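# Move the top plate from the tray stack onto the table

## Task

Lift the uppermost plate from the stack sitting in the tray and set it down on the table so that no part of it extends beyond the blue tape outline. The remaining plates must stay inside the tray with none resting on or hanging over a tray wall, and the tray must be left as it was found; any failure here lowers the result. Everything must stay in place on its own at the end, without the robot holding it, and the robot should release the plate and pull away before finishing.

## Robot and tools

Robot: two arms, left_arm and right_arm, each carrying a vacuum tool (a suction cup) instead of fingers. The cup point is the centre of the cup rim when nothing touches it; the cup opens along the cup point's own +z axis. About 7 cm behind the rim the tool body and its camera widen to roughly 8 cm sideways, so keep that clearance from trays, walls and the other arm.

Frame: one shared scene frame for both arms, in metres. Origin sits on the table surface midway between the arms, +z is up, +x points out over the table, and left_arm is mounted on the +y side. The arm names say nothing about the left or right of a camera picture. Printed cup point positions may be slightly wrong, especially when an arm reaches far.

Row layout (used by both execute_actions and move): exactly 16 plain numbers, always both arms, even if one is idle. First left_arm: x, y, z, qw, qx, qy, qz, suction; then right_arm in the same 8-number order. x, y, z is an absolute target position of that arm's cup point in the scene frame (metres); qw, qx, qy, qz is an absolute target orientation quaternion, w first. Suction is in [-1, 1]: +1 means full vacuum (about 55 kPa under ambient), a smaller value asks for that fraction, and 0.05 or less switches it off. Suction keeps its last value, but every row sends it, so repeat the current value for an arm you do not mean to change; a 0 will switch it off. To keep an orientation steady, repeat the same quaternion you commanded before rather than copying the drifted one from the last result. To park an arm, resend its full pose from the result just before it stopped moving.

execute_actions(actions): a list of actions; each action is a list of up to 15 rows, each row lasting one control step of 1/30 s. If fewer than 15 rows are given, the last one is repeated to fill the 15 steps. An empty list just reports state and images. A target more than 0.6 m from the cup point's position at the start of that action, measured along any of the cup point's current axes, makes the action refused for both arms; if the first action fails this against the latest reported state, or anything is malformed, nothing runs at all. Each step the commanded pose is clipped to within 70 mm and 16 degrees of the measured pose, so far targets take several actions; after an action the arm only continues to its last clipped pose. Position wins over orientation when both cannot be met.

move(target, speed, blocking): target is one 16-number row as above, an absolute goal for each cup point. Each cup point follows a straight line there, all arms finishing together, over 0.5 to 10 s; longer paths are cut off at 10 s. Suction values are applied at the start. speed is the path's top speed in m/s, 0.002 to 0.5 (default 0.25); rotation is capped at twice that in rad/s. Paths ignore obstacles and the other arm, and the real cup point may lag, wander or overshoot speed, most when the arm is nearly stretched. Faster contact hits harder, and aiming further past a surface pushes harder. blocking=false returns after 0.5 s while motion continues; then use wait(0) or stop before any new move or actions. The result adds a move: line giving the outcome (done, off_target, moving, held, fault) and limits (paced = pose clipped; held = some steps blocked, after which the arm may lurch faster), plus each cup point's distance from its target.

wait(seconds): 0 to 10 s, arms hold their last command; returns early if a running move ends. stop(): brakes a running move; it needs stopping room, suction unchanged. zoom_image(camera, region): camera is cam_left_wrist or cam_right_wrist; region [x0, y0, x1, y1] in pixels of that 616x616 image, top-left origin, at most 504x504. finished_scene(scene): ends the given scene irreversibly once the last command has been held; the goal must already be met.

Results: the state line lists each arm's cup point position, quaternion (wxyz) and velocities. Hand target lines show where the controller now drives each cup point. pose unreachable means the clearance check altered or blocked that arm's command; HELD in step readings marks steps held back. suction_measured is the vacuum reached: near 0 means no seal; on a tight surface it settles up to 0.15 below the command and may dip 0.04 between pump cycles. part_present turns 1 at 0.50 and back to 0 below 0.45. Joint torques include the drive's total output and have offsets and noise. MOTOR HOT appears from 65 °C; at 80 °C the arm brakes (OVER-TEMPERATURE FAULT) until it cools, so avoid holding loads for long. Cameras come with fisheye calibration (K, D, T_world_to_cam) that can be a little off.

Grasping: switch suction on and press the 29 mm rim flat onto a smooth area of the plate so it seals all round; holes, seams or the plate's rim edge under the cup leak. Under vacuum the cup shortens by up to about 10 mm. Vacuum alone can lift a resting plate. To release, set the plate down on its support first, then turn suction off and back away at least 15 mm. If the cup seals onto the table it pins the tool; turn suction off.

Avoid: dropping or sliding plates, disturbing the other plates or the tray, knocking anything off the table (that fails outright), hard impacts, arm-to-arm contact, and torque faults (a joint at its load limit stops the arm, backs off, holds 10 s and skips the rest of the call). Loose objects may occasionally get nudged by an outside push.

Each tool is called after ">>>" by a JSON object that holds its "op" and its "data".

## Session

>>> {"op": "execute_actions", "data": {"actions": []}}

Scene clock: 0.00 s.
left_arm: end_effector_position=(+0.3601, +0.4489, +0.2718) suction_measured=0.00 part_present=0 end_effector_quat_wxyz=(-0.001, -0.319, +0.948, +0.002) end_effector_velocity=(-0.000, +0.000, -0.000) end_effector_angular_velocity=(+0.000, +0.001, -0.000) | right_arm: end_effector_position=(+0.4146, -0.3964, +0.2717) suction_measured=0.00 part_present=0 end_effector_quat_wxyz=(+0.000, +0.252, +0.968, -0.001) end_effector_velocity=(+0.000, -0.000, +0.000) end_effector_angular_velocity=(-0.000, -0.001, -0.001)
Joint positions: left_arm=[ 0.002 -0.267 -0.927  0.003  1.197  1.836] | right_arm=[-0.002 -0.268 -0.925 -0.001  1.193  2.879]
Joint velocities: left_arm=[0.    0.    0.    0.    0.    0.001] | right_arm=[-0.    -0.001 -0.    -0.     0.     0.001]
Joint torques (N m, as the arm reports them, + toward a larger angle): no reading
Hand target (left_arm): +0.360, +0.449, +0.272; -0.001, -0.319, +0.948, +0.002
Hand target (right_arm): +0.415, -0.396, +0.272; +0.000, +0.252, +0.968, -0.001
camera_calibration (this result's frames):
cam_left_wrist: T_world_to_cam=[[0.614727, -0.787734, -0.0398349, 0.156871], [-0.727418, -0.585734, 0.357462, 0.439526], [-0.304918, -0.190765, -0.933078, 0.550485], [0, 0, 0, 1]] pos_world=[0.391139, 0.486031, 0.362781]
cam_right_wrist: T_world_to_cam=[[-0.489994, -0.871703, -0.00631245, -0.129853], [-0.806896, 0.450801, 0.381704, 0.415714], [-0.329887, 0.192126, -0.924263, 0.564172], [0, 0, 0, 1]] pos_world=[0.457924, -0.40899, 0.361943]

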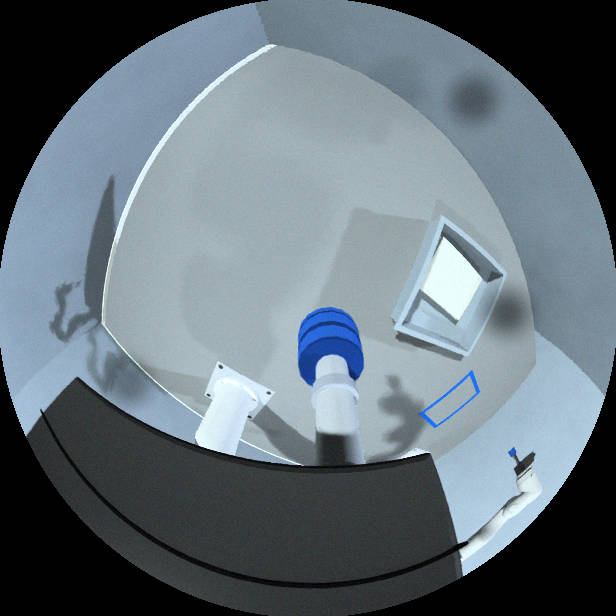

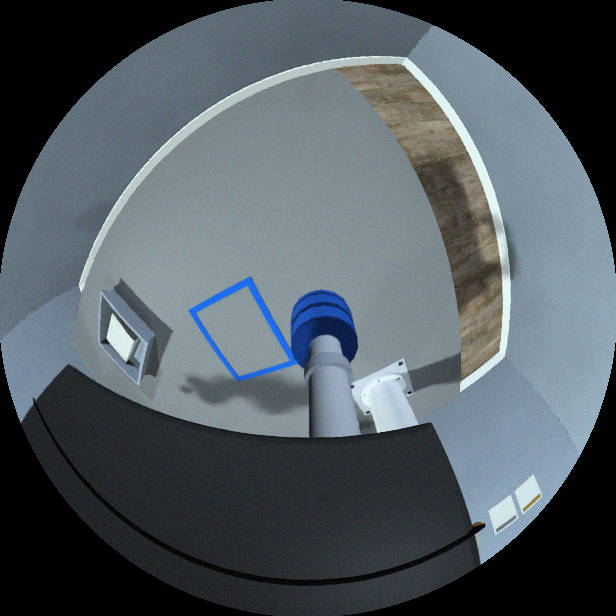

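>>> {"op": "zoom_image", "data": {"camera": "cam_left_wrist", "region": [380, 200, 520, 370]}}

>>> {"op": "zoom_image", "data": {"camera": "cam_right_wrist", "region": [175, 265, 315, 395]}}

>>> {"op": "zoom_image", "data": {"camera": "cam_right_wrist", "region": [80, 270, 200, 400]}}

>>> {"op": "zoom_image", "data": {"camera": "cam_left_wrist", "region": [405, 355, 495, 440]}}

Region (380, 200, 520, 370) of cam_left_wrist's 616x616 image, scaled by 2.965, with more detail than that image has; it fills the left 415 columns of this view, and the rest is white.

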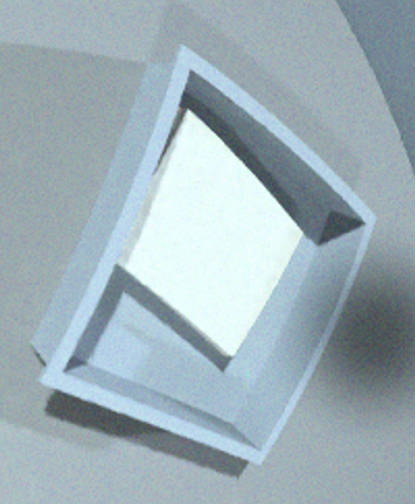

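Region (175, 265, 315, 395) of cam_right_wrist's 616x616 image, scaled by 3.600, with more detail than that image has; it fills the top 468 rows of this view, and the rest is white.

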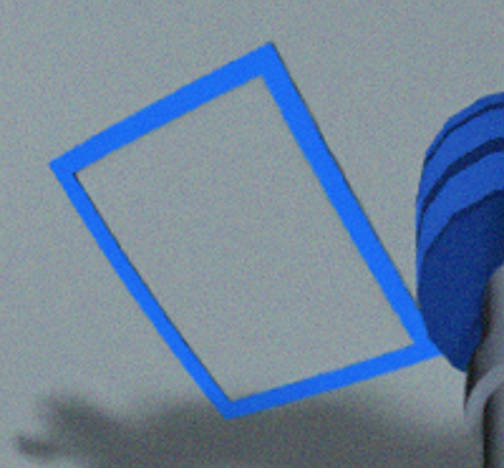

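Region (80, 270, 200, 400) of cam_right_wrist's 616x616 image, scaled by 3.877, with more detail than that image has; it fills the left 465 columns of this view, and the rest is white.

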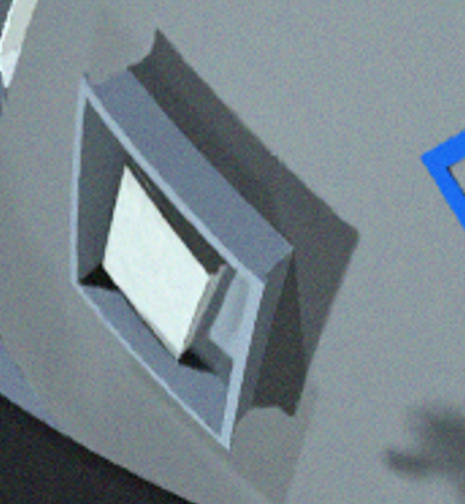

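Region (405, 355, 495, 440) of cam_left_wrist's 616x616 image, scaled by 5.600, with more detail than that image has.

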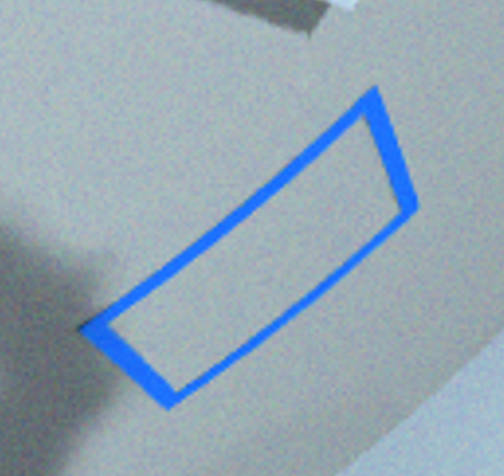

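>>> {"op": "move", "data": {"target": [0.517,0.215,0.085,0,-0.087,0.996,0,0, 0.47,-0.22,0.11,0,0.252,0.968,0,0], "speed": 0.35}}

Scene clock: 60.00 s.
left_arm: end_effector_position=(+0.5178, +0.2157, +0.0858) suction_measured=0.00 part_present=0 end_effector_quat_wxyz=(+0.001, -0.087, +0.996, +0.000) end_effector_velocity=(+0.000, -0.001, -0.003) end_effector_angular_velocity=(+0.001, +0.006, -0.003) | right_arm: end_effector_position=(+0.4704, -0.2204, +0.1106) suction_measured=0.00 part_present=0 end_effector_quat_wxyz=(+0.000, +0.252, +0.968, +0.000) end_effector_velocity=(-0.000, +0.000, -0.002) end_effector_angular_velocity=(-0.003, +0.003, +0.003)
Joint positions: left_arm=[-0.445  0.556 -1.415  0.001  0.857  1.865] | right_arm=[ 0.364  0.236 -1.01   0.     0.772  3.242]
Joint velocities: left_arm=[-0.002  0.01  -0.008 -0.001  0.004  0.001] | right_arm=[ 0.001  0.004 -0.001 -0.002  0.     0.   ]
Joint torques (N m, as the arm reports them, + toward a larger angle): left_arm=[  0.38 -19.15  -9.76  -1.64  -1.58   0.17] | right_arm=[  0.67 -20.09  -8.52   1.07  -1.97  -0.82]
Hand target (left_arm): +0.518, +0.216, +0.085; +0.001, -0.087, +0.996, +0.000
Hand target (right_arm): +0.470, -0.220, +0.110; +0.000, +0.252, +0.968, +0.000
Off the commanded pose (left_arm): 0.001 m, 0 deg.
Off the commanded pose (right_arm): 0.001 m, 0 deg.
move: done; limits=paced
camera_calibration (this result's frames):
cam_left_wrist: T_world_to_cam=[[0.185984, -0.981908, -0.0355792, 0.132329], [-0.916221, -0.186394, 0.354678, 0.496073], [-0.354893, -0.033366, -0.934311, 0.372562], [0, 0, 0, 1]] pos_world=[0.562121, 0.234831, 0.176851]
cam_right_wrist: T_world_to_cam=[[-0.488719, -0.872403, -0.00821512, 0.0494583], [-0.807848, 0.448959, 0.38186, 0.442941], [-0.329448, 0.193259, -0.924184, 0.399902], [0, 0, 0, 1]] pos_world=[0.513747, -0.233, 0.200848]

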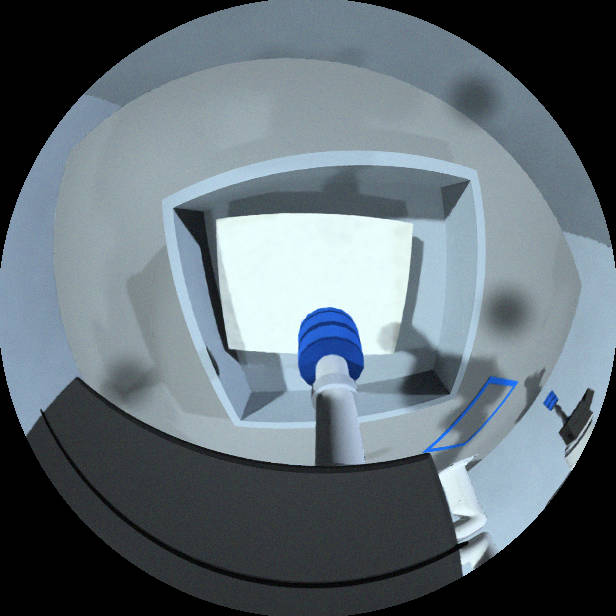

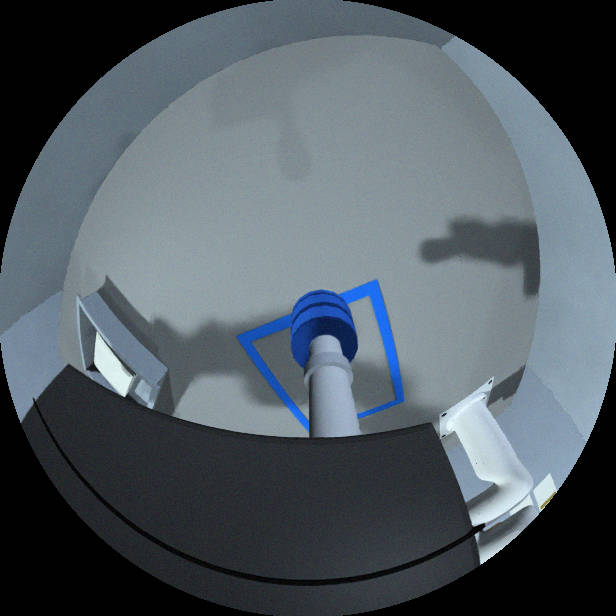

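>>> {"op": "zoom_image", "data": {"camera": "cam_left_wrist", "region": [190, 190, 440, 390]}}

>>> {"op": "zoom_image", "data": {"camera": "cam_right_wrist", "region": [60, 270, 190, 420]}}

Region (190, 190, 440, 390) of cam_left_wrist's 616x616 image, scaled by 2.016, with more detail than that image has; it fills the top 403 rows of this view, and the rest is white.

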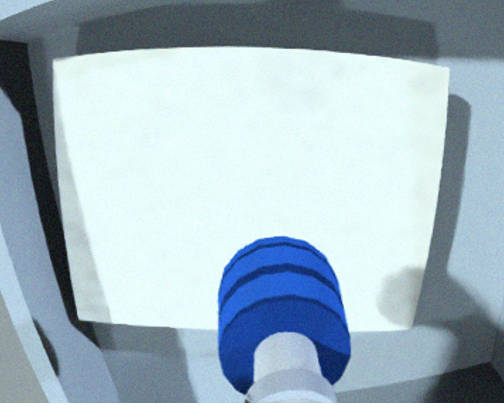

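Region (60, 270, 190, 420) of cam_right_wrist's 616x616 image, scaled by 3.360, with more detail than that image has; it fills the left 437 columns of this view, and the rest is white.

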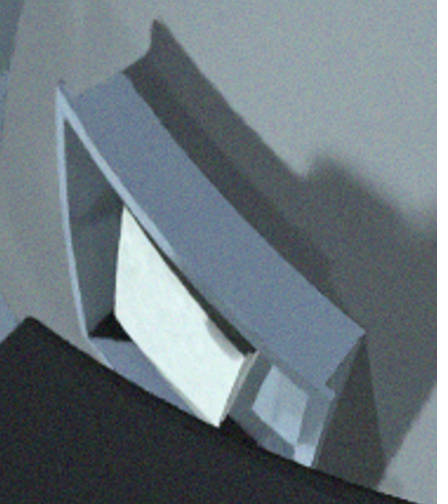

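>>> {"op": "move", "data": {"target": [0.527,0.233,0.025,0,-0.087,0.996,0,0.6, 0.47,-0.22,0.11,0,-0.2656,0.964,0,0], "speed": 0.36}}

Scene clock: 79.40 s.
left_arm: end_effector_position=(+0.5270, +0.2329, +0.0251) suction_measured=0.51 part_present=1 end_effector_quat_wxyz=(-0.000, -0.087, +0.996, -0.000) end_effector_velocity=(-0.001, -0.000, -0.001) end_effector_angular_velocity=(+0.000, +0.001, +0.001) | right_arm: end_effector_position=(+0.4700, -0.2200, +0.1100) suction_measured=0.00 part_present=0 end_effector_quat_wxyz=(+0.000, -0.265, +0.964, -0.000) end_effector_velocity=(+0.001, +0.000, +0.001) end_effector_angular_velocity=(+0.003, -0.000, +0.009)
Joint positions: left_arm=[-0.411  0.681 -1.425 -0.001  0.743  1.899] | right_arm=[ 0.365  0.237 -1.009 -0.     0.772  2.198]
Joint velocities: left_arm=[-0.001  0.002  0.001  0.    -0.002 -0.002] | right_arm=[-0.001 -0.    -0.002  0.004  0.001 -0.013]
Joint torques (N m, as the arm reports them, + toward a larger angle): left_arm=[  0.61 -20.19  -9.82  -1.02  -1.42   0.15] | right_arm=[  0.08 -19.34  -7.76   0.9   -1.65  -0.69]
Hand target (left_arm): +0.527, +0.233, +0.025; -0.000, -0.087, +0.996, -0.000
Hand target (right_arm): +0.470, -0.220, +0.110; +0.000, -0.266, +0.964, -0.000
Off the commanded pose (left_arm): 0.000 m, 0 deg.
Off the commanded pose (right_arm): 0.000 m, 0 deg.
move: done
camera_calibration (this result's frames):
cam_left_wrist: T_world_to_cam=[[0.186281, -0.981868, -0.0351332, 0.145121], [-0.915421, -0.186438, 0.356714, 0.528722], [-0.356796, -0.0342873, -0.933553, 0.320933], [0, 0, 0, 1]] pos_world=[0.571478, 0.252068, 0.116104]
cam_right_wrist: T_world_to_cam=[[0.50998, -0.860157, -0.00717442, -0.417252], [-0.793473, -0.473631, 0.382197, 0.232901], [-0.332148, -0.18922, -0.924053, 0.316218], [0, 0, 0, 1]] pos_world=[0.502622, -0.188758, 0.200194]

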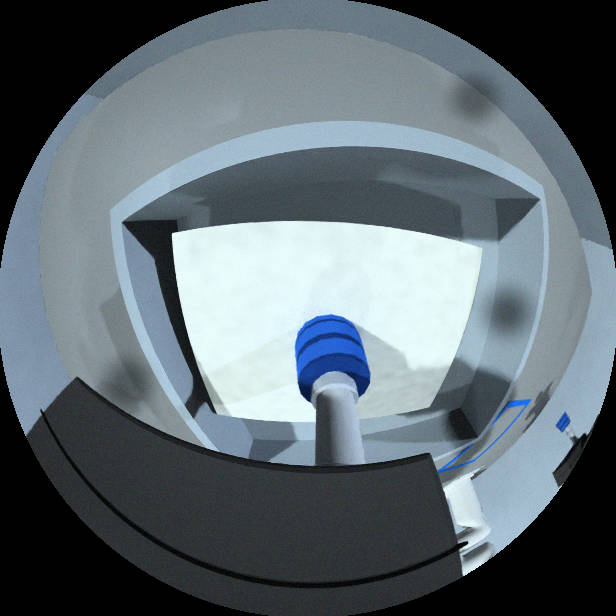

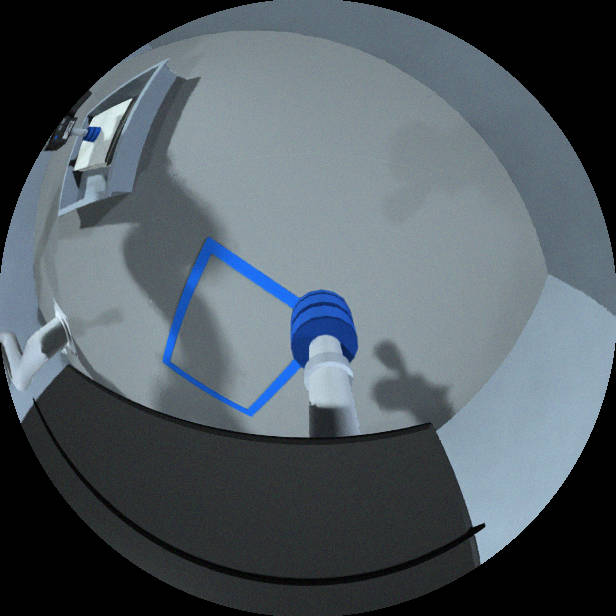

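>>> {"op": "zoom_image", "data": {"camera": "cam_right_wrist", "region": [55, 80, 155, 200]}}

Region (55, 80, 155, 200) of cam_right_wrist's 616x616 image, scaled by 4.200, with more detail than that image has.

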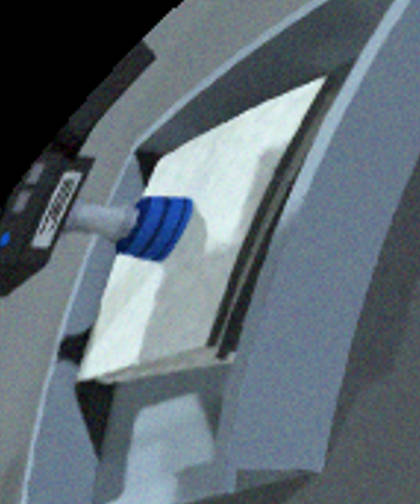

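>>> {"op": "move", "data": {"target": [0.526,0.228,0.048,0,-0.087,0.996,0,0.6, 0.47,-0.22,0.11,0,-0.2656,0.964,0,0], "speed": 0.05}}

>>> {"op": "zoom_image", "data": {"camera": "cam_right_wrist", "region": [55, 80, 155, 200]}}

Scene clock: 85.53 s.
left_arm: end_effector_position=(+0.5259, +0.2281, +0.0476) suction_measured=0.59 part_present=1 end_effector_quat_wxyz=(-0.000, -0.087, +0.996, +0.000) end_effector_velocity=(-0.002, -0.000, +0.000) end_effector_angular_velocity=(+0.002, +0.005, +0.001) | right_arm: end_effector_position=(+0.4700, -0.2200, +0.1100) suction_measured=0.00 part_present=0 end_effector_quat_wxyz=(+0.000, -0.266, +0.964, -0.000) end_effector_velocity=(+0.000, -0.000, +0.000) end_effector_angular_velocity=(-0.001, -0.001, +0.000)
Joint positions: left_arm=[-0.42   0.638 -1.426  0.     0.789  1.89 ] | right_arm=[ 0.365  0.237 -1.009  0.     0.772  2.197]
Joint velocities: left_arm=[-0.001 -0.003  0.002  0.     0.006 -0.002] | right_arm=[-0.    -0.    -0.    -0.001  0.     0.   ]
Joint torques (N m, as the arm reports them, + toward a larger angle): left_arm=[ -0.61 -20.56  -9.9   -1.35  -1.87   0.26] | right_arm=[  0.63 -19.27  -8.39   1.    -1.48  -0.71]
Hand target (left_arm): +0.526, +0.228, +0.048; +0.000, -0.087, +0.996, +0.000
Hand target (right_arm): +0.470, -0.220, +0.110; +0.000, -0.266, +0.964, -0.000
Off the commanded pose (left_arm): 0.000 m, 0 deg.
Off the commanded pose (right_arm): 0.000 m, 0 deg.
move: done
camera_calibration (this result's frames):
cam_left_wrist: T_world_to_cam=[[0.186715, -0.981762, -0.0357917, 0.141274], [-0.915243, -0.187073, 0.356838, 0.518878], [-0.357026, -0.0338689, -0.93348, 0.341327], [0, 0, 0, 1]] pos_world=[0.570384, 0.247326, 0.138523]
cam_right_wrist: T_world_to_cam=[[0.51077, -0.859685, -0.00745281, -0.417488], [-0.792983, -0.474453, 0.382194, 0.232488], [-0.332103, -0.189303, -0.924052, 0.316174], [0, 0, 0, 1]] pos_world=[0.502602, -0.188751, 0.200194]

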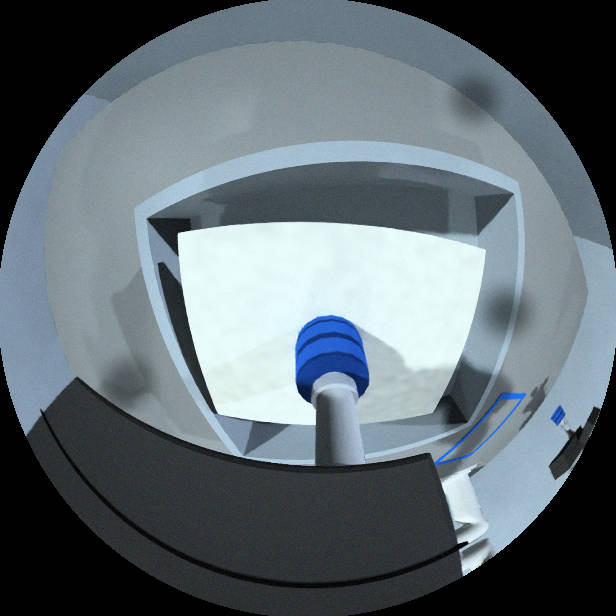

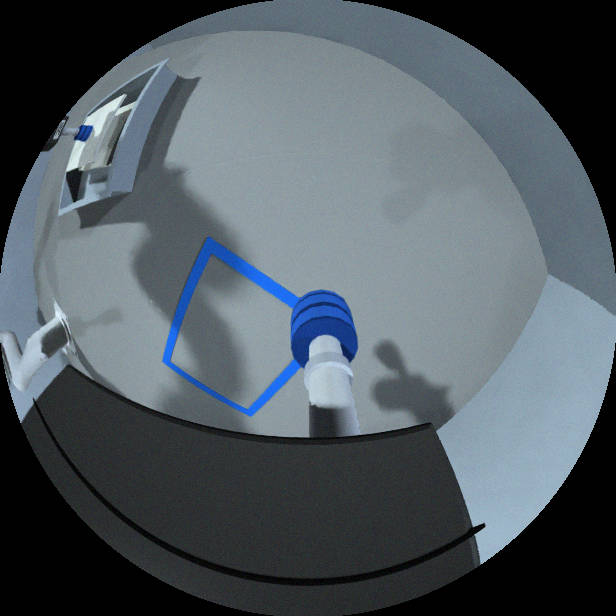

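Region (55, 80, 155, 200) of cam_right_wrist's 616x616 image, scaled by 4.200, with more detail than that image has.

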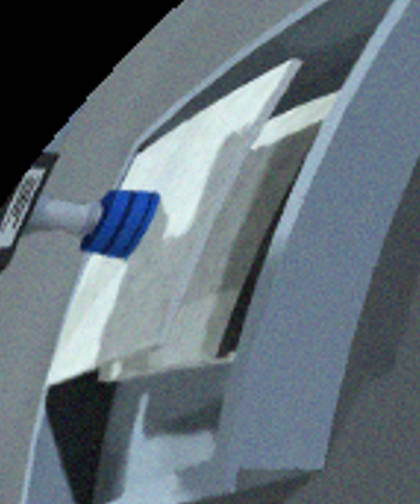

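>>> {"op": "execute_actions", "data": {"actions": [[[0.526,0.228,0.0485,0,-0.087,0.996,0,0.9,0.47,-0.2202,0.11,0,-0.2656,0.964,0,0],[0.526,0.228,0.0497,0,-0.087,0.996,0,0.9,0.47,-0.2208,0.11,0,-0.2656,0.964,0,0],[0.526,0.228,0.0518,0,-0.087,0.996,0,0.9,0.47,-0.2218,0.11,0,-0.2656,0.964,0,0],[0.526,0.228,0.0544,0,-0.087,0.996,0,0.9,0.47,-0.2232,0.11,0,-0.2656,0.964,0,0],[0.526,0.228,0.0577,0,-0.087,0.996,0,0.9,0.47,-0.2249,0.11,0,-0.2656,0.964,0,0],[0.526,0.228,0.0614,0,-0.087,0.996,0,0.9,0.47,-0.227,0.11,0,-0.2656,0.964,0,0],[0.526,0.228,0.0655,0,-0.087,0.996,0,0.9,0.47,-0.2294,0.11,0,-0.2656,0.964,0,0],[0.526,0.228,0.0698,0,-0.087,0.996,0,0.9,0.47,-0.2322,0.11,0,-0.2656,0.964,0,0],[0.526,0.228,0.0744,0,-0.087,0.996,0,0.9,0.47,-0.2352,0.11,0,-0.2656,0.964,0,0],[0.526,0.228,0.079,0,-0.087,0.996,0,0.9,0.47,-0.2385,0.11,0,-0.2656,0.964,0,0],[0.526,0.228,0.0836,0,-0.087,0.996,0,0.9,0.47,-0.2421,0.11,0,-0.2656,0.964,0,0],[0.526,0.228,0.0882,0,-0.087,0.996,0,0.9,0.47,-0.246,0.11,0,-0.2656,0.964,0,0],[0.526,0.228,0.0925,0,-0.087,0.996,0,0.9,0.47,-0.2501,0.11,0,-0.2656,0.964,0,0],[0.526,0.228,0.0966,0,-0.087,0.996,0,0.9,0.47,-0.2545,0.11,0,-0.2656,0.964,0,0],[0.526,0.228,0.1003,0,-0.087,0.996,0,0.9,0.47,-0.2591,0.11,0,-0.2656,0.964,0,0]],[[0.5258,0.2277,0.1036,0,-0.0877,0.9961,0,0.9,0.47,-0.2639,0.11,0,-0.2656,0.964,0,0],[0.5254,0.2267,0.1062,0,-0.0892,0.996,0,0.9,0.47,-0.2688,0.11,0,-0.2656,0.964,0,0],[0.5246,0.2251,0.1083,0,-0.0918,0.9958,0,0.9,0.47,-0.274,0.11,0,-0.2656,0.964,0,0],[0.5235,0.2229,0.1095,0,-0.0955,0.9954,0,0.9,0.47,-0.2793,0.11,0,-0.2656,0.964,0,0],[0.5222,0.2201,0.11,0,-0.1,0.995,0,0.9,0.47,-0.2848,0.11,0,-0.2656,0.964,0,0],[0.5206,0.2168,0.11,0,-0.1054,0.9944,0,0.9,0.47,-0.2905,0.11,0,-0.2656,0.964,0,0],[0.5187,0.2129,0.11,0,-0.1116,0.9937,0,0.9,0.47,-0.2962,0.11,0,-0.2656,0.964,0,0],[0.5166,0.2086,0.11,0,-0.1188,0.9929,0,0.9,0.47,-0.3021,0.11,0,-0.2656,0.964,0,0],[0.5143,0.2037,0.11,0,-0.1267,0.9919,0,0.9,0.47,-0.308,0.11,0,-0.2656,0.964,0,0],[0.5117,0.1984,0.11,0,-0.1354,0.9908,0,0.9,0.47,-0.3141,0.11,0,-0.2656,0.964,0,0],[0.5089,0.1926,0.11,0,-0.1447,0.9895,0,0.9,0.47,-0.3202,0.11,0,-0.2656,0.964,0,0],[0.5059,0.1864,0.11,0,-0.1547,0.988,0,0.9,0.47,-0.3263,0.11,0,-0.2656,0.964,0,0],[0.5027,0.1798,0.11,0,-0.1654,0.9862,0,0.9,0.47,-0.3325,0.11,0,-0.2656,0.964,0,0],[0.4994,0.1728,0.11,0,-0.1766,0.9843,0,0.9,0.47,-0.3388,0.11,0,-0.2656,0.964,0,0],[0.4958,0.1655,0.11,0,-0.1884,0.9821,0,0.9,0.47,-0.345,0.11,0,-0.2656,0.964,0,0]],[[0.4921,0.1578,0.11,0,-0.2007,0.9796,0,0.9,0.47,-0.3513,0.11,0,-0.2656,0.964,0,0],[0.4883,0.1499,0.11,0,-0.2134,0.977,0,0.9,0.47,-0.3575,0.11,0,-0.2656,0.964,0,0],[0.4843,0.1416,0.11,0,-0.2267,0.974,0,0.9,0.47,-0.3637,0.11,0,-0.2656,0.964,0,0],[0.4802,0.1331,0.11,0,-0.2402,0.9707,0,0.9,0.47,-0.3699,0.11,0,-0.2656,0.964,0,0],[0.476,0.1243,0.11,0,-0.2541,0.9672,0,0.9,0.47,-0.376,0.11,0,-0.2656,0.964,0,0],[0.4716,0.1153,0.11,0,-0.2684,0.9633,0,0.9,0.47,-0.382,0.11,0,-0.2656,0.964,0,0],[0.4672,0.1061,0.11,0,-0.2828,0.9592,0,0.9,0.47,-0.388,0.11,0,-0.2656,0.964,0,0],[0.4627,0.0967,0.11,0,-0.2975,0.9547,0,0.9,0.47,-0.3938,0.11,0,-0.2656,0.964,0,0],[0.4581,0.0872,0.11,0,-0.3123,0.95,0,0.9,0.47,-0.3996,0.11,0,-0.2656,0.964,0,0],[0.4534,0.0775,0.11,0,-0.3274,0.9449,0,0.9,0.47,-0.4052,0.11,0,-0.2656,0.964,0,0],[0.4487,0.0678,0.11,0,-0.3423,0.9396,0,0.9,0.47,-0.4107,0.11,0,-0.2656,0.964,0,0],[0.4439,0.0579,0.11,0,-0.3576,0.9339,0,0.9,0.47,-0.416,0.11,0,-0.2656,0.964,0,0],[0.4391,0.048,0.11,0,-0.3727,0.928,0,0.9,0.47,-0.4212,0.11,0,-0.2656,0.964,0,0],[0.4343,0.038,0.11,0,-0.3877,0.9218,0,0.9,0.47,-0.4262,0.11,0,-0.2656,0.964,0,0],[0.4295,0.028,0.11,0,-0.4027,0.9153,0,0.9,0.47,-0.4309,0.11,0,-0.2656,0.964,0,0]],[[0.4247,0.018,0.11,0,-0.4177,0.9086,0,0.9,0.47,-0.4355,0.11,0,-0.2656,0.964,0,0],[0.4199,0.008,0.11,0,-0.4324,0.9017,0,0.9,0.47,-0.4399,0.11,0,-0.2656,0.964,0,0],[0.4151,-0.0019,0.11,0,-0.447,0.8945,0,0.9,0.47,-0.444,0.11,0,-0.2656,0.964,0,0],[0.4103,-0.0118,0.11,0,-0.4614,0.8872,0,0.9,0.47,-0.4479,0.11,0,-0.2656,0.964,0,0],[0.4056,-0.0215,0.11,0,-0.4755,0.8797,0,0.9,0.47,-0.4515,0.11,0,-0.2656,0.964,0,0],[0.4009,-0.0312,0.11,0,-0.4894,0.8721,0,0.9,0.47,-0.4548,0.11,0,-0.2656,0.964,0,0],[0.3963,-0.0407,0.11,0,-0.5029,0.8644,0,0.9,0.47,-0.4579,0.11,0,-0.2656,0.964,0,0],[0.3918,-0.0501,0.11,0,-0.5161,0.8565,0,0.9,0.47,-0.4606,0.11,0,-0.2656,0.964,0,0],[0.3874,-0.0593,0.11,0,-0.5289,0.8487,0,0.9,0.47,-0.463,0.11,0,-0.2656,0.964,0,0],[0.383,-0.0683,0.11,0,-0.5414,0.8408,0,0.9,0.47,-0.4651,0.11,0,-0.2656,0.964,0,0],[0.3788,-0.0771,0.11,0,-0.5534,0.8329,0,0.9,0.47,-0.4668,0.11,0,-0.2656,0.964,0,0],[0.3747,-0.0856,0.11,0,-0.565,0.8251,0,0.9,0.47,-0.4682,0.11,0,-0.2656,0.964,0,0],[0.3707,-0.0939,0.11,0,-0.5761,0.8173,0,0.9,0.47,-0.4692,0.11,0,-0.2656,0.964,0,0],[0.3669,-0.1018,0.11,0,-0.5867,0.8098,0,0.9,0.47,-0.4698,0.11,0,-0.2656,0.964,0,0],[0.3632,-0.1095,0.11,0,-0.5968,0.8024,0,0.9,0.47,-0.47,0.11,0,-0.2656,0.964,0,0]],[[0.3596,-0.1168,0.1097,0,-0.6064,0.7952,0,0.9,0.47,-0.47,0.11,0,-0.2656,0.964,0,0],[0.3563,-0.1238,0.1089,0,-0.6154,0.7882,0,0.9,0.47,-0.47,0.11,0,-0.2656,0.964,0,0],[0.3531,-0.1304,0.1075,0,-0.6239,0.7815,0,0.9,0.47,-0.47,0.11,0,-0.2656,0.964,0,0],[0.3501,-0.1366,0.1057,0,-0.6318,0.7752,0,0.9,0.47,-0.47,0.11,0,-0.2656,0.964,0,0],[0.3473,-0.1424,0.1035,0,-0.639,0.7692,0,0.9,0.47,-0.47,0.11,0,-0.2656,0.964,0,0],[0.3447,-0.1477,0.1008,0,-0.6457,0.7636,0,0.9,0.47,-0.47,0.11,0,-0.2656,0.964,0,0],[0.3424,-0.1526,0.0979,0,-0.6518,0.7584,0,0.9,0.47,-0.47,0.11,0,-0.2656,0.964,0,0],[0.3403,-0.1569,0.0946,0,-0.6572,0.7537,0,0.9,0.47,-0.47,0.11,0,-0.2656,0.964,0,0],[0.3384,-0.1608,0.091,0,-0.662,0.7495,0,0.9,0.47,-0.47,0.11,0,-0.2656,0.964,0,0],[0.3368,-0.1641,0.0872,0,-0.666,0.7459,0,0.9,0.47,-0.47,0.11,0,-0.2656,0.964,0,0],[0.3355,-0.1669,0.0832,0,-0.6694,0.7429,0,0.9,0.47,-0.47,0.11,0,-0.2656,0.964,0,0],[0.3344,-0.1691,0.079,0,-0.6721,0.7405,0,0.9,0.47,-0.47,0.11,0,-0.2656,0.964,0,0],[0.3336,-0.1707,0.0747,0,-0.674,0.7387,0,0.9,0.47,-0.47,0.11,0,-0.2656,0.964,0,0],[0.3332,-0.1717,0.0704,0,-0.6752,0.7376,0,0.9,0.47,-0.47,0.11,0,-0.2656,0.964,0,0],[0.333,-0.172,0.066,0,-0.6756,0.7373,0,0.9,0.47,-0.47,0.11,0,-0.2656,0.964,0,0]],[[0.333,-0.172,0.0616,0,-0.6756,0.7373,0,0.9,0.47,-0.47,0.11,0,-0.2656,0.964,0,0],[0.333,-0.172,0.0573,0,-0.6756,0.7373,0,0.9,0.47,-0.47,0.11,0,-0.2656,0.964,0,0],[0.333,-0.172,0.053,0,-0.6756,0.7373,0,0.9,0.47,-0.47,0.11,0,-0.2656,0.964,0,0],[0.333,-0.172,0.0488,0,-0.6756,0.7373,0,0.9,0.47,-0.47,0.11,0,-0.2656,0.964,0,0],[0.333,-0.172,0.0448,0,-0.6756,0.7373,0,0.9,0.47,-0.47,0.11,0,-0.2656,0.964,0,0],[0.333,-0.172,0.041,0,-0.6756,0.7373,0,0.9,0.47,-0.47,0.11,0,-0.2656,0.964,0,0],[0.333,-0.172,0.0374,0,-0.6756,0.7373,0,0.9,0.47,-0.47,0.11,0,-0.2656,0.964,0,0],[0.333,-0.172,0.0341,0,-0.6756,0.7373,0,0.9,0.47,-0.47,0.11,0,-0.2656,0.964,0,0],[0.333,-0.172,0.0312,0,-0.6756,0.7373,0,0.9,0.47,-0.47,0.11,0,-0.2656,0.964,0,0],[0.333,-0.172,0.0285,0,-0.6756,0.7373,0,0.9,0.47,-0.47,0.11,0,-0.2656,0.964,0,0],[0.333,-0.172,0.0263,0,-0.6756,0.7373,0,0.9,0.47,-0.47,0.11,0,-0.2656,0.964,0,0],[0.333,-0.172,0.0245,0,-0.6756,0.7373,0,0.9,0.47,-0.47,0.11,0,-0.2656,0.964,0,0],[0.333,-0.172,0.0231,0,-0.6756,0.7373,0,0.9,0.47,-0.47,0.11,0,-0.2656,0.964,0,0],[0.333,-0.172,0.0223,0,-0.6756,0.7373,0,0.9,0.47,-0.47,0.11,0,-0.2656,0.964,0,0],[0.333,-0.172,0.022,0,-0.6756,0.7373,0,0.9,0.47,-0.47,0.11,0,-0.2656,0.964,0,0]]]}}

>>> {"op": "wait", "data": {"seconds": 0.3}}

Scene clock: 172.00 s.
left_arm: end_effector_position=(+0.3328, -0.1712, +0.0275) suction_measured=0.88 part_present=1 end_effector_quat_wxyz=(-0.000, -0.676, +0.737, +0.000) end_effector_velocity=(+0.001, -0.004, -0.057) end_effector_angular_velocity=(+0.004, +0.002, +0.001) | right_arm: end_effector_position=(+0.4700, -0.4700, +0.1100) suction_measured=0.00 part_present=0 end_effector_quat_wxyz=(-0.000, -0.266, +0.964, -0.000) end_effector_velocity=(-0.000, +0.000, -0.000) end_effector_angular_velocity=(+0.000, +0.002, +0.000)
Joint positions: left_arm=[-1.124  1.01  -2.021 -0.     1.012 -0.123] | right_arm=[-0.164  0.151 -0.891  0.     0.74   1.667]
Joint velocities: left_arm=[-0.002  0.121 -0.049  0.    -0.069 -0.002] | right_arm=[ 0.     0.001  0.    -0.     0.001  0.   ]
Joint torques (N m, as the arm reports them, + toward a larger angle): left_arm=[ -0.06 -23.9  -10.91  -1.37  -1.75   0.11] | right_arm=[  0.64 -17.89  -7.84   0.67  -1.85  -0.73]
Hand target (left_arm): +0.333, -0.172, +0.022; -0.000, -0.676, +0.737, -0.000
Hand target (right_arm): +0.470, -0.470, +0.110; -0.000, -0.266, +0.964, +0.000
Off the commanded pose (left_arm): 0.006 m, 0 deg.
Off the commanded pose (right_arm): 0.000 m, 0 deg.
Step readings (end_effector_position; steps 1 to 15: 1st action; 16 to 30: 2nd action; 31 to 45: 3rd action; 46 to 60: 4th action; 61 to 75: 5th action; 76 to 90: 6th action):
0: left_arm (+0.5260, +0.2280, +0.0480) | right_arm (+0.4700, -0.2200, +0.1100)
1: left_arm (+0.5260, +0.2280, +0.0480) | right_arm (+0.4700, -0.2200, +0.1100)
2: left_arm (+0.5260, +0.2281, +0.0480) | right_arm (+0.4700, -0.2200, +0.1100)
4: left_arm (+0.5258, +0.2281, +0.0487) | right_arm (+0.4700, -0.2205, +0.1100)
8: left_arm (+0.5257, +0.2281, +0.0561) | right_arm (+0.4700, -0.2245, +0.1100)
15: left_arm (+0.5265, +0.2279, +0.0838) | right_arm (+0.4699, -0.2431, +0.1099)
16: left_arm (+0.5266, +0.2279, +0.0880) | right_arm (+0.4699, -0.2469, +0.1098)
17: left_arm (+0.5266, +0.2278, +0.0921) | right_arm (+0.4699, -0.2509, +0.1098)
19: left_arm (+0.5263, +0.2272, +0.0994) | right_arm (+0.4698, -0.2595, +0.1098)
23: left_arm (+0.5233, +0.2213, +0.1076) | right_arm (+0.4697, -0.2791, +0.1097)
30: left_arm (+0.5090, +0.1936, +0.1092) | right_arm (+0.4694, -0.3189, +0.1096)
31: left_arm (+0.5063, +0.1880, +0.1093) | right_arm (+0.4694, -0.3249, +0.1096)
32: left_arm (+0.5033, +0.1820, +0.1094) | right_arm (+0.4694, -0.3310, +0.1096)
34: left_arm (+0.4969, +0.1689, +0.1096) | right_arm (+0.4694, -0.3433, +0.1097)
38: left_arm (+0.4821, +0.1391, +0.1098) | right_arm (+0.4693, -0.3680, +0.1098)
45: left_arm (+0.4513, +0.0780, +0.1102) | right_arm (+0.4692, -0.4087, +0.1099)
46: left_arm (+0.4466, +0.0686, +0.1103) | right_arm (+0.4692, -0.4141, +0.1099)
47: left_arm (+0.4418, +0.0592, +0.1104) | right_arm (+0.4692, -0.4193, +0.1100)
49: left_arm (+0.4319, +0.0400, +0.1106) | right_arm (+0.4693, -0.4292, +0.1100)
53: left_arm (+0.4122, +0.0013, +0.1110) | right_arm (+0.4694, -0.4464, +0.1101)
60: left_arm (+0.3797, -0.0642, +0.1114) | right_arm (+0.4697, -0.4654, +0.1100)
61: left_arm (+0.3754, -0.0730, +0.1115) | right_arm (+0.4698, -0.4667, +0.1100)
62: left_arm (+0.3713, -0.0815, +0.1114) | right_arm (+0.4698, -0.4677, +0.1100)
64: left_arm (+0.3634, -0.0980, +0.1111) | right_arm (+0.4699, -0.4688, +0.1100)
68: left_arm (+0.3498, -0.1273, +0.1070) | right_arm (+0.4700, -0.4696, +0.1100)
75: left_arm (+0.3351, -0.1609, +0.0838) | right_arm (+0.4700, -0.4699, +0.1100)
76: left_arm (+0.3342, -0.1635, +0.0795) | right_arm (+0.4700, -0.4699, +0.1100)
77: left_arm (+0.3335, -0.1655, +0.0751) | right_arm (+0.4700, -0.4699, +0.1100)
79: left_arm (+0.3328, -0.1679, +0.0663) | right_arm (+0.4700, -0.4700, +0.1100)
83: left_arm (+0.3327, -0.1700, +0.0493) | right_arm (+0.4700, -0.4700, +0.1100)
90: end_effector_position above
camera_calibration (this result's frames):
cam_left_wrist: T_world_to_cam=[[0.996636, -0.0736843, -0.0358886, -0.329496], [-0.0561261, -0.932686, 0.356296, -0.13899], [-0.0597263, -0.353083, -0.933684, 0.0865503], [0, 0, 0, 1]] pos_world=[0.325756, -0.123353, 0.118507]
cam_right_wrist: T_world_to_cam=[[0.510774, -0.859683, -0.00745275, -0.632408], [-0.792981, -0.474457, 0.382195, 0.113873], [-0.332102, -0.189305, -0.924052, 0.268847], [0, 0, 0, 1]] pos_world=[0.502602, -0.438749, 0.200194]

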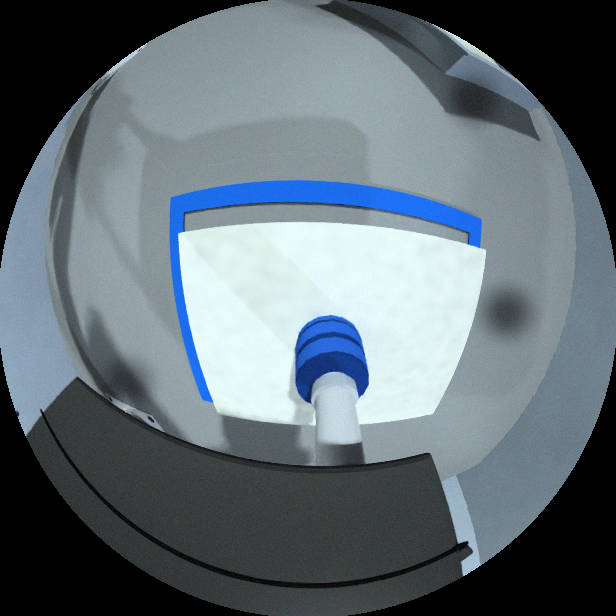

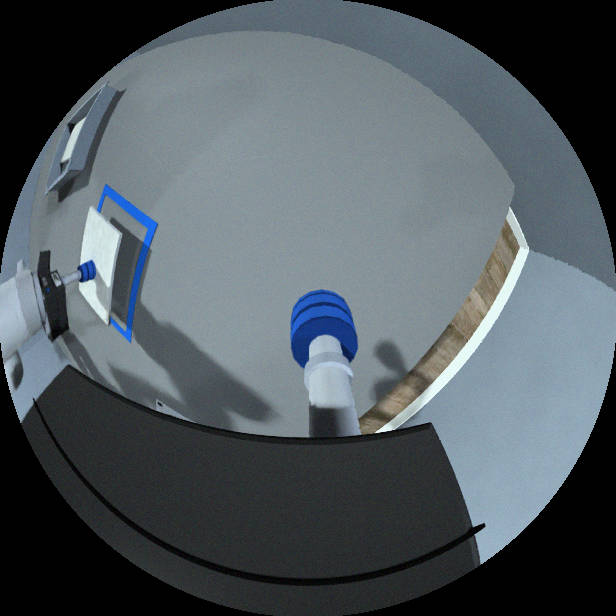

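Scene clock: 172.30 s.
left_arm: end_effector_position=(+0.3331, -0.1721, +0.0229) suction_measured=0.89 part_present=1 end_effector_quat_wxyz=(-0.000, -0.676, +0.737, -0.001) end_effector_velocity=(-0.000, +0.001, -0.004) end_effector_angular_velocity=(+0.003, +0.002, +0.001) | right_arm: end_effector_position=(+0.4700, -0.4700, +0.1100) suction_measured=0.00 part_present=0 end_effector_quat_wxyz=(+0.000, -0.266, +0.964, -0.000) end_effector_velocity=(+0.000, -0.000, +0.000) end_effector_angular_velocity=(-0.000, -0.001, +0.001)
Joint positions: left_arm=[-1.124  1.021 -2.028 -0.     1.005 -0.123] | right_arm=[-0.164  0.151 -0.891  0.     0.74   1.667]
Joint velocities: left_arm=[ 0.     0.007 -0.     0.    -0.002 -0.   ] | right_arm=[-0.    -0.    -0.001 -0.    -0.    -0.001]
Joint torques (N m, as the arm reports them, + toward a larger angle): left_arm=[  0.26 -24.18 -10.99  -1.33  -1.75   0.22] | right_arm=[  0.47 -17.07  -8.22   0.92  -1.62  -0.55]
Hand target (left_arm): +0.333, -0.172, +0.022; -0.000, -0.676, +0.737, -0.000
Hand target (right_arm): +0.470, -0.470, +0.110; -0.000, -0.266, +0.964, +0.000
Off the commanded pose (left_arm): 0.001 m, 0 deg.
Off the commanded pose (right_arm): 0.000 m, 0 deg.
wait: 0.30 s; at rest by 0.27 s
camera_calibration (this result's frames):
cam_left_wrist: T_world_to_cam=[[0.996665, -0.0737549, -0.0349295, -0.330146], [-0.056457, -0.932213, 0.35748, -0.137999], [-0.0589276, -0.354315, -0.933268, 0.081451], [0, 0, 0, 1]] pos_world=[0.326054, -0.124135, 0.113816]
cam_right_wrist: T_world_to_cam=[[0.51077, -0.859685, -0.00745264, -0.63241], [-0.792983, -0.474454, 0.382194, 0.113875], [-0.332102, -0.189304, -0.924052, 0.268848], [0, 0, 0, 1]] pos_world=[0.502602, -0.438751, 0.200194]

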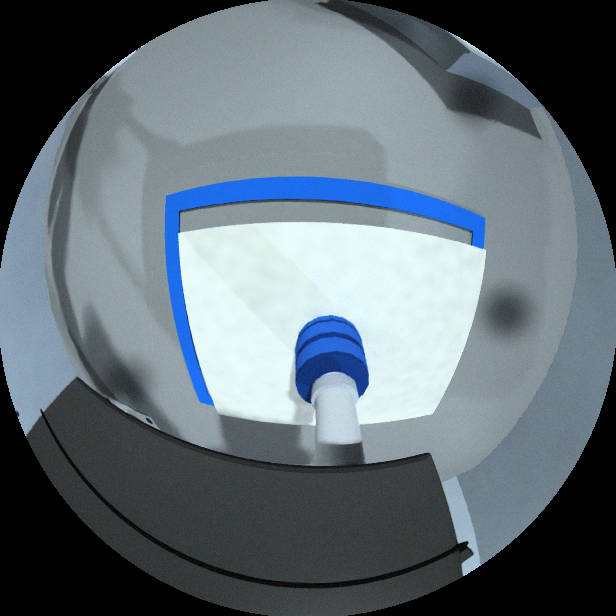

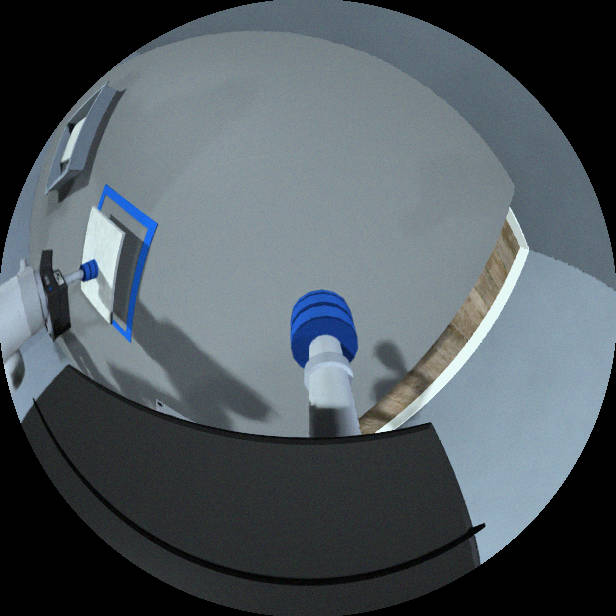

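>>> {"op": "move", "data": {"target": [0.3285,-0.1705,0.004,0,-0.6678,0.7443,0,0.9, 0.47,-0.47,0.11,0,-0.2656,0.964,0,0], "speed": 0.025}}

>>> {"op": "zoom_image", "data": {"camera": "cam_right_wrist", "region": [60, 175, 180, 350]}}

Scene clock: 184.10 s.
left_arm: end_effector_position=(+0.3285, -0.1706, +0.0042) suction_measured=0.90 part_present=1 end_effector_quat_wxyz=(-0.000, -0.668, +0.744, -0.000) end_effector_velocity=(+0.001, -0.001, +0.000) end_effector_angular_velocity=(-0.004, -0.002, -0.001) | right_arm: end_effector_position=(+0.4700, -0.4700, +0.1100) suction_measured=0.00 part_present=0 end_effector_quat_wxyz=(-0.000, -0.266, +0.964, -0.000) end_effector_velocity=(+0.000, +0.000, +0.000) end_effector_angular_velocity=(+0.001, -0.001, -0.001)
Joint positions: left_arm=[-1.129  1.038 -2.002 -0.     0.964 -0.107] | right_arm=[-0.164  0.151 -0.891  0.     0.74   1.667]
Joint velocities: left_arm=[ 0.     0.     0.    -0.    -0.005  0.001] | right_arm=[-0.    -0.    -0.001  0.002  0.     0.   ]
Joint torques (N m, as the arm reports them, + toward a larger angle): left_arm=[ -0.16 -23.83 -10.68  -1.45  -1.68   0.2 ] | right_arm=[  1.   -17.87  -7.88   1.08  -1.58  -0.99]
Hand target (left_arm): +0.328, -0.171, +0.004; -0.000, -0.668, +0.744, +0.000
Hand target (right_arm): +0.470, -0.470, +0.110; -0.000, -0.266, +0.964, +0.000
Off the commanded pose (left_arm): 0.000 m, 0 deg.
Off the commanded pose (right_arm): 0.000 m, 0 deg.
move: done
camera_calibration (this result's frames):
cam_left_wrist: T_world_to_cam=[[0.994901, -0.0944027, -0.0354889, -0.329046], [-0.0756313, -0.931159, 0.356683, -0.123635], [-0.0667176, -0.35218, -0.933551, 0.0672328], [0, 0, 0, 1]] pos_world=[0.322503, -0.122509, 0.0951864]
cam_right_wrist: T_world_to_cam=[[0.51077, -0.859685, -0.00745285, -0.63241], [-0.792983, -0.474453, 0.382194, 0.113875], [-0.332103, -0.189303, -0.924052, 0.268848], [0, 0, 0, 1]] pos_world=[0.502602, -0.438751, 0.200194]

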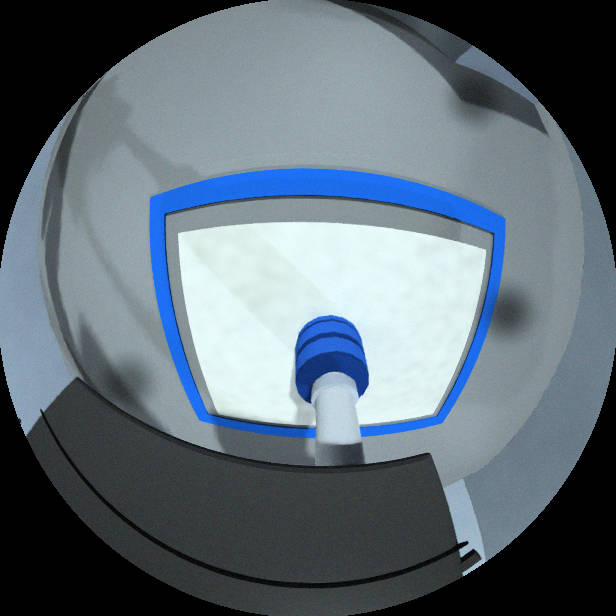

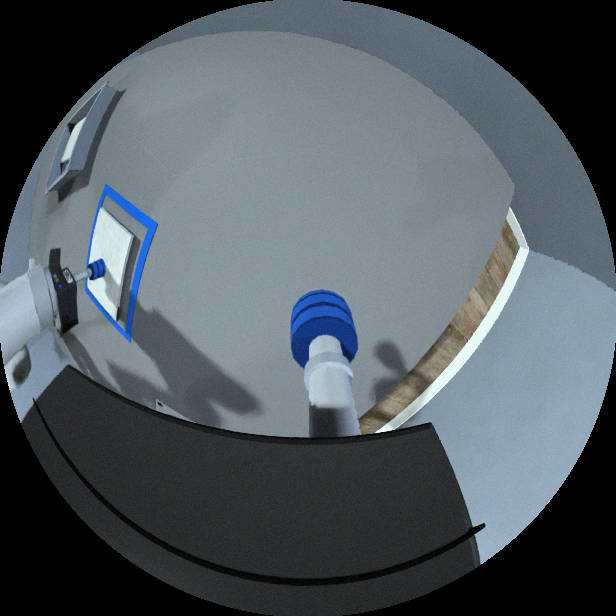

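Region (60, 175, 180, 350) of cam_right_wrist's 616x616 image, scaled by 2.880, with more detail than that image has; it fills the left 346 columns of this view, and the rest is white.

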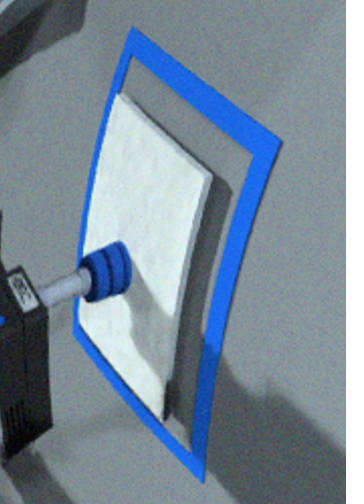

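>>> {"op": "execute_actions", "data": {"actions": [[[0.3285,-0.1705,0.0035,0,-0.6678,0.7443,0,0.9,0.47,-0.47,0.11,0,-0.2656,0.964,0,0],[0.3285,-0.1705,0.003,0,-0.6678,0.7443,0,0.9,0.47,-0.47,0.11,0,-0.2656,0.964,0,0],[0.3285,-0.1705,0.0025,0,-0.6678,0.7443,0,0.9,0.47,-0.47,0.11,0,-0.2656,0.964,0,0],[0.3285,-0.1705,0.002,0,-0.6678,0.7443,0,0.9,0.47,-0.47,0.11,0,-0.2656,0.964,0,0],[0.3285,-0.1705,0.0015,0,-0.6678,0.7443,0,0.9,0.47,-0.47,0.11,0,-0.2656,0.964,0,0],[0.3285,-0.1705,0.001,0,-0.6678,0.7443,0,0.9,0.47,-0.47,0.11,0,-0.2656,0.964,0,0],[0.3285,-0.1705,0.0005,0,-0.6678,0.7443,0,0.9,0.47,-0.47,0.11,0,-0.2656,0.964,0,0],[0.3285,-0.1705,0.0,0,-0.6678,0.7443,0,0.9,0.47,-0.47,0.11,0,-0.2656,0.964,0,0],[0.3285,-0.1705,-0.0005,0,-0.6678,0.7443,0,0.9,0.47,-0.47,0.11,0,-0.2656,0.964,0,0],[0.3285,-0.1705,-0.001,0,-0.6678,0.7443,0,0.9,0.47,-0.47,0.11,0,-0.2656,0.964,0,0]]]}}

Scene clock: 190.77 s.
left_arm: end_effector_position=(+0.3284, -0.1704, -0.0009) suction_measured=0.88 part_present=1 end_effector_quat_wxyz=(+0.000, -0.668, +0.744, +0.000) end_effector_velocity=(+0.000, -0.000, -0.003) end_effector_angular_velocity=(-0.001, -0.000, -0.000) | right_arm: end_effector_position=(+0.4700, -0.4700, +0.1100) suction_measured=0.00 part_present=0 end_effector_quat_wxyz=(+0.000, -0.266, +0.964, -0.000) end_effector_velocity=(+0.000, +0.000, +0.000) end_effector_angular_velocity=(-0.000, -0.000, +0.000)
Joint positions: left_arm=[-1.129  1.048 -2.004 -0.     0.957 -0.107] | right_arm=[-0.164  0.151 -0.891  0.     0.74   1.667]
Joint velocities: left_arm=[-0.     0.008 -0.003 -0.    -0.005 -0.   ] | right_arm=[ 0.     0.    -0.001 -0.     0.001  0.   ]
Joint torques (N m, as the arm reports them, + toward a larger angle): left_arm=[  0.14 -24.18 -10.63  -1.38  -1.76   0.05] | right_arm=[  0.47 -17.63  -8.12   0.91  -1.62  -0.74]
Hand target (left_arm): +0.328, -0.171, -0.001; -0.000, -0.668, +0.744, +0.000
Hand target (right_arm): +0.470, -0.470, +0.110; +0.000, -0.266, +0.964, +0.000
Off the commanded pose (left_arm): 0.000 m, 0 deg.
Off the commanded pose (right_arm): 0.000 m, 0 deg.
Step readings (end_effector_position):
0: left_arm (+0.3285, -0.1705, +0.0040) | right_arm (+0.4700, -0.4700, +0.1100)
1: left_arm (+0.3285, -0.1705, +0.0040) | right_arm (+0.4700, -0.4700, +0.1100)
2: left_arm (+0.3285, -0.1706, +0.0040) | right_arm (+0.4700, -0.4700, +0.1100)
4: left_arm (+0.3285, -0.1706, +0.0036) | right_arm (+0.4700, -0.4700, +0.1100)
8: left_arm (+0.3285, -0.1705, +0.0018) | right_arm (+0.4700, -0.4700, +0.1100)
15: end_effector_position above
camera_calibration (this result's frames):
cam_left_wrist: T_world_to_cam=[[0.994884, -0.0944932, -0.0357403, -0.329104], [-0.0756551, -0.931306, 0.356294, -0.121691], [-0.0669525, -0.351767, -0.93369, 0.0626797], [0, 0, 0, 1]] pos_world=[0.32241, -0.122381, 0.0901189]
cam_right_wrist: T_world_to_cam=[[0.51077, -0.859685, -0.00745282, -0.63241], [-0.792983, -0.474453, 0.382194, 0.113875], [-0.332103, -0.189303, -0.924052, 0.268848], [0, 0, 0, 1]] pos_world=[0.502602, -0.438751, 0.200194]

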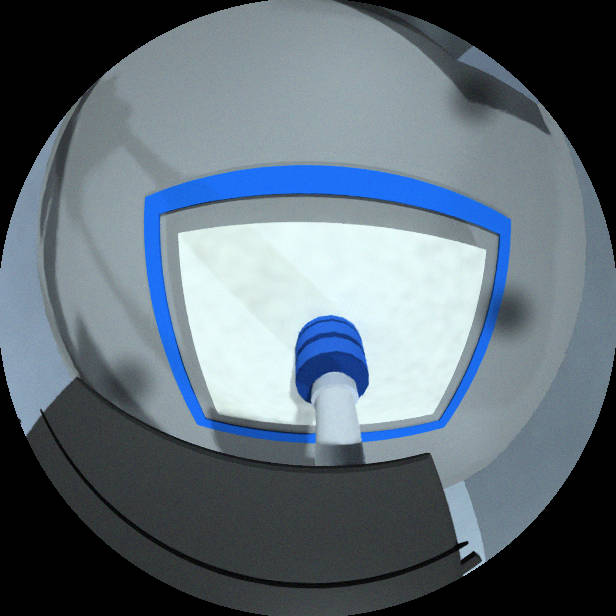

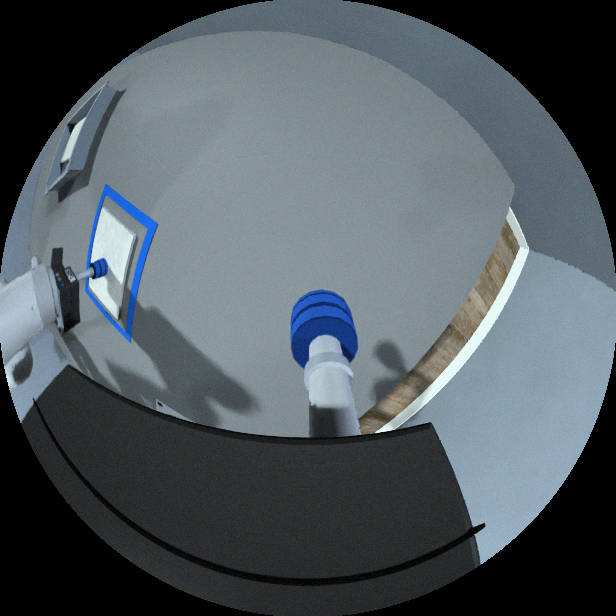

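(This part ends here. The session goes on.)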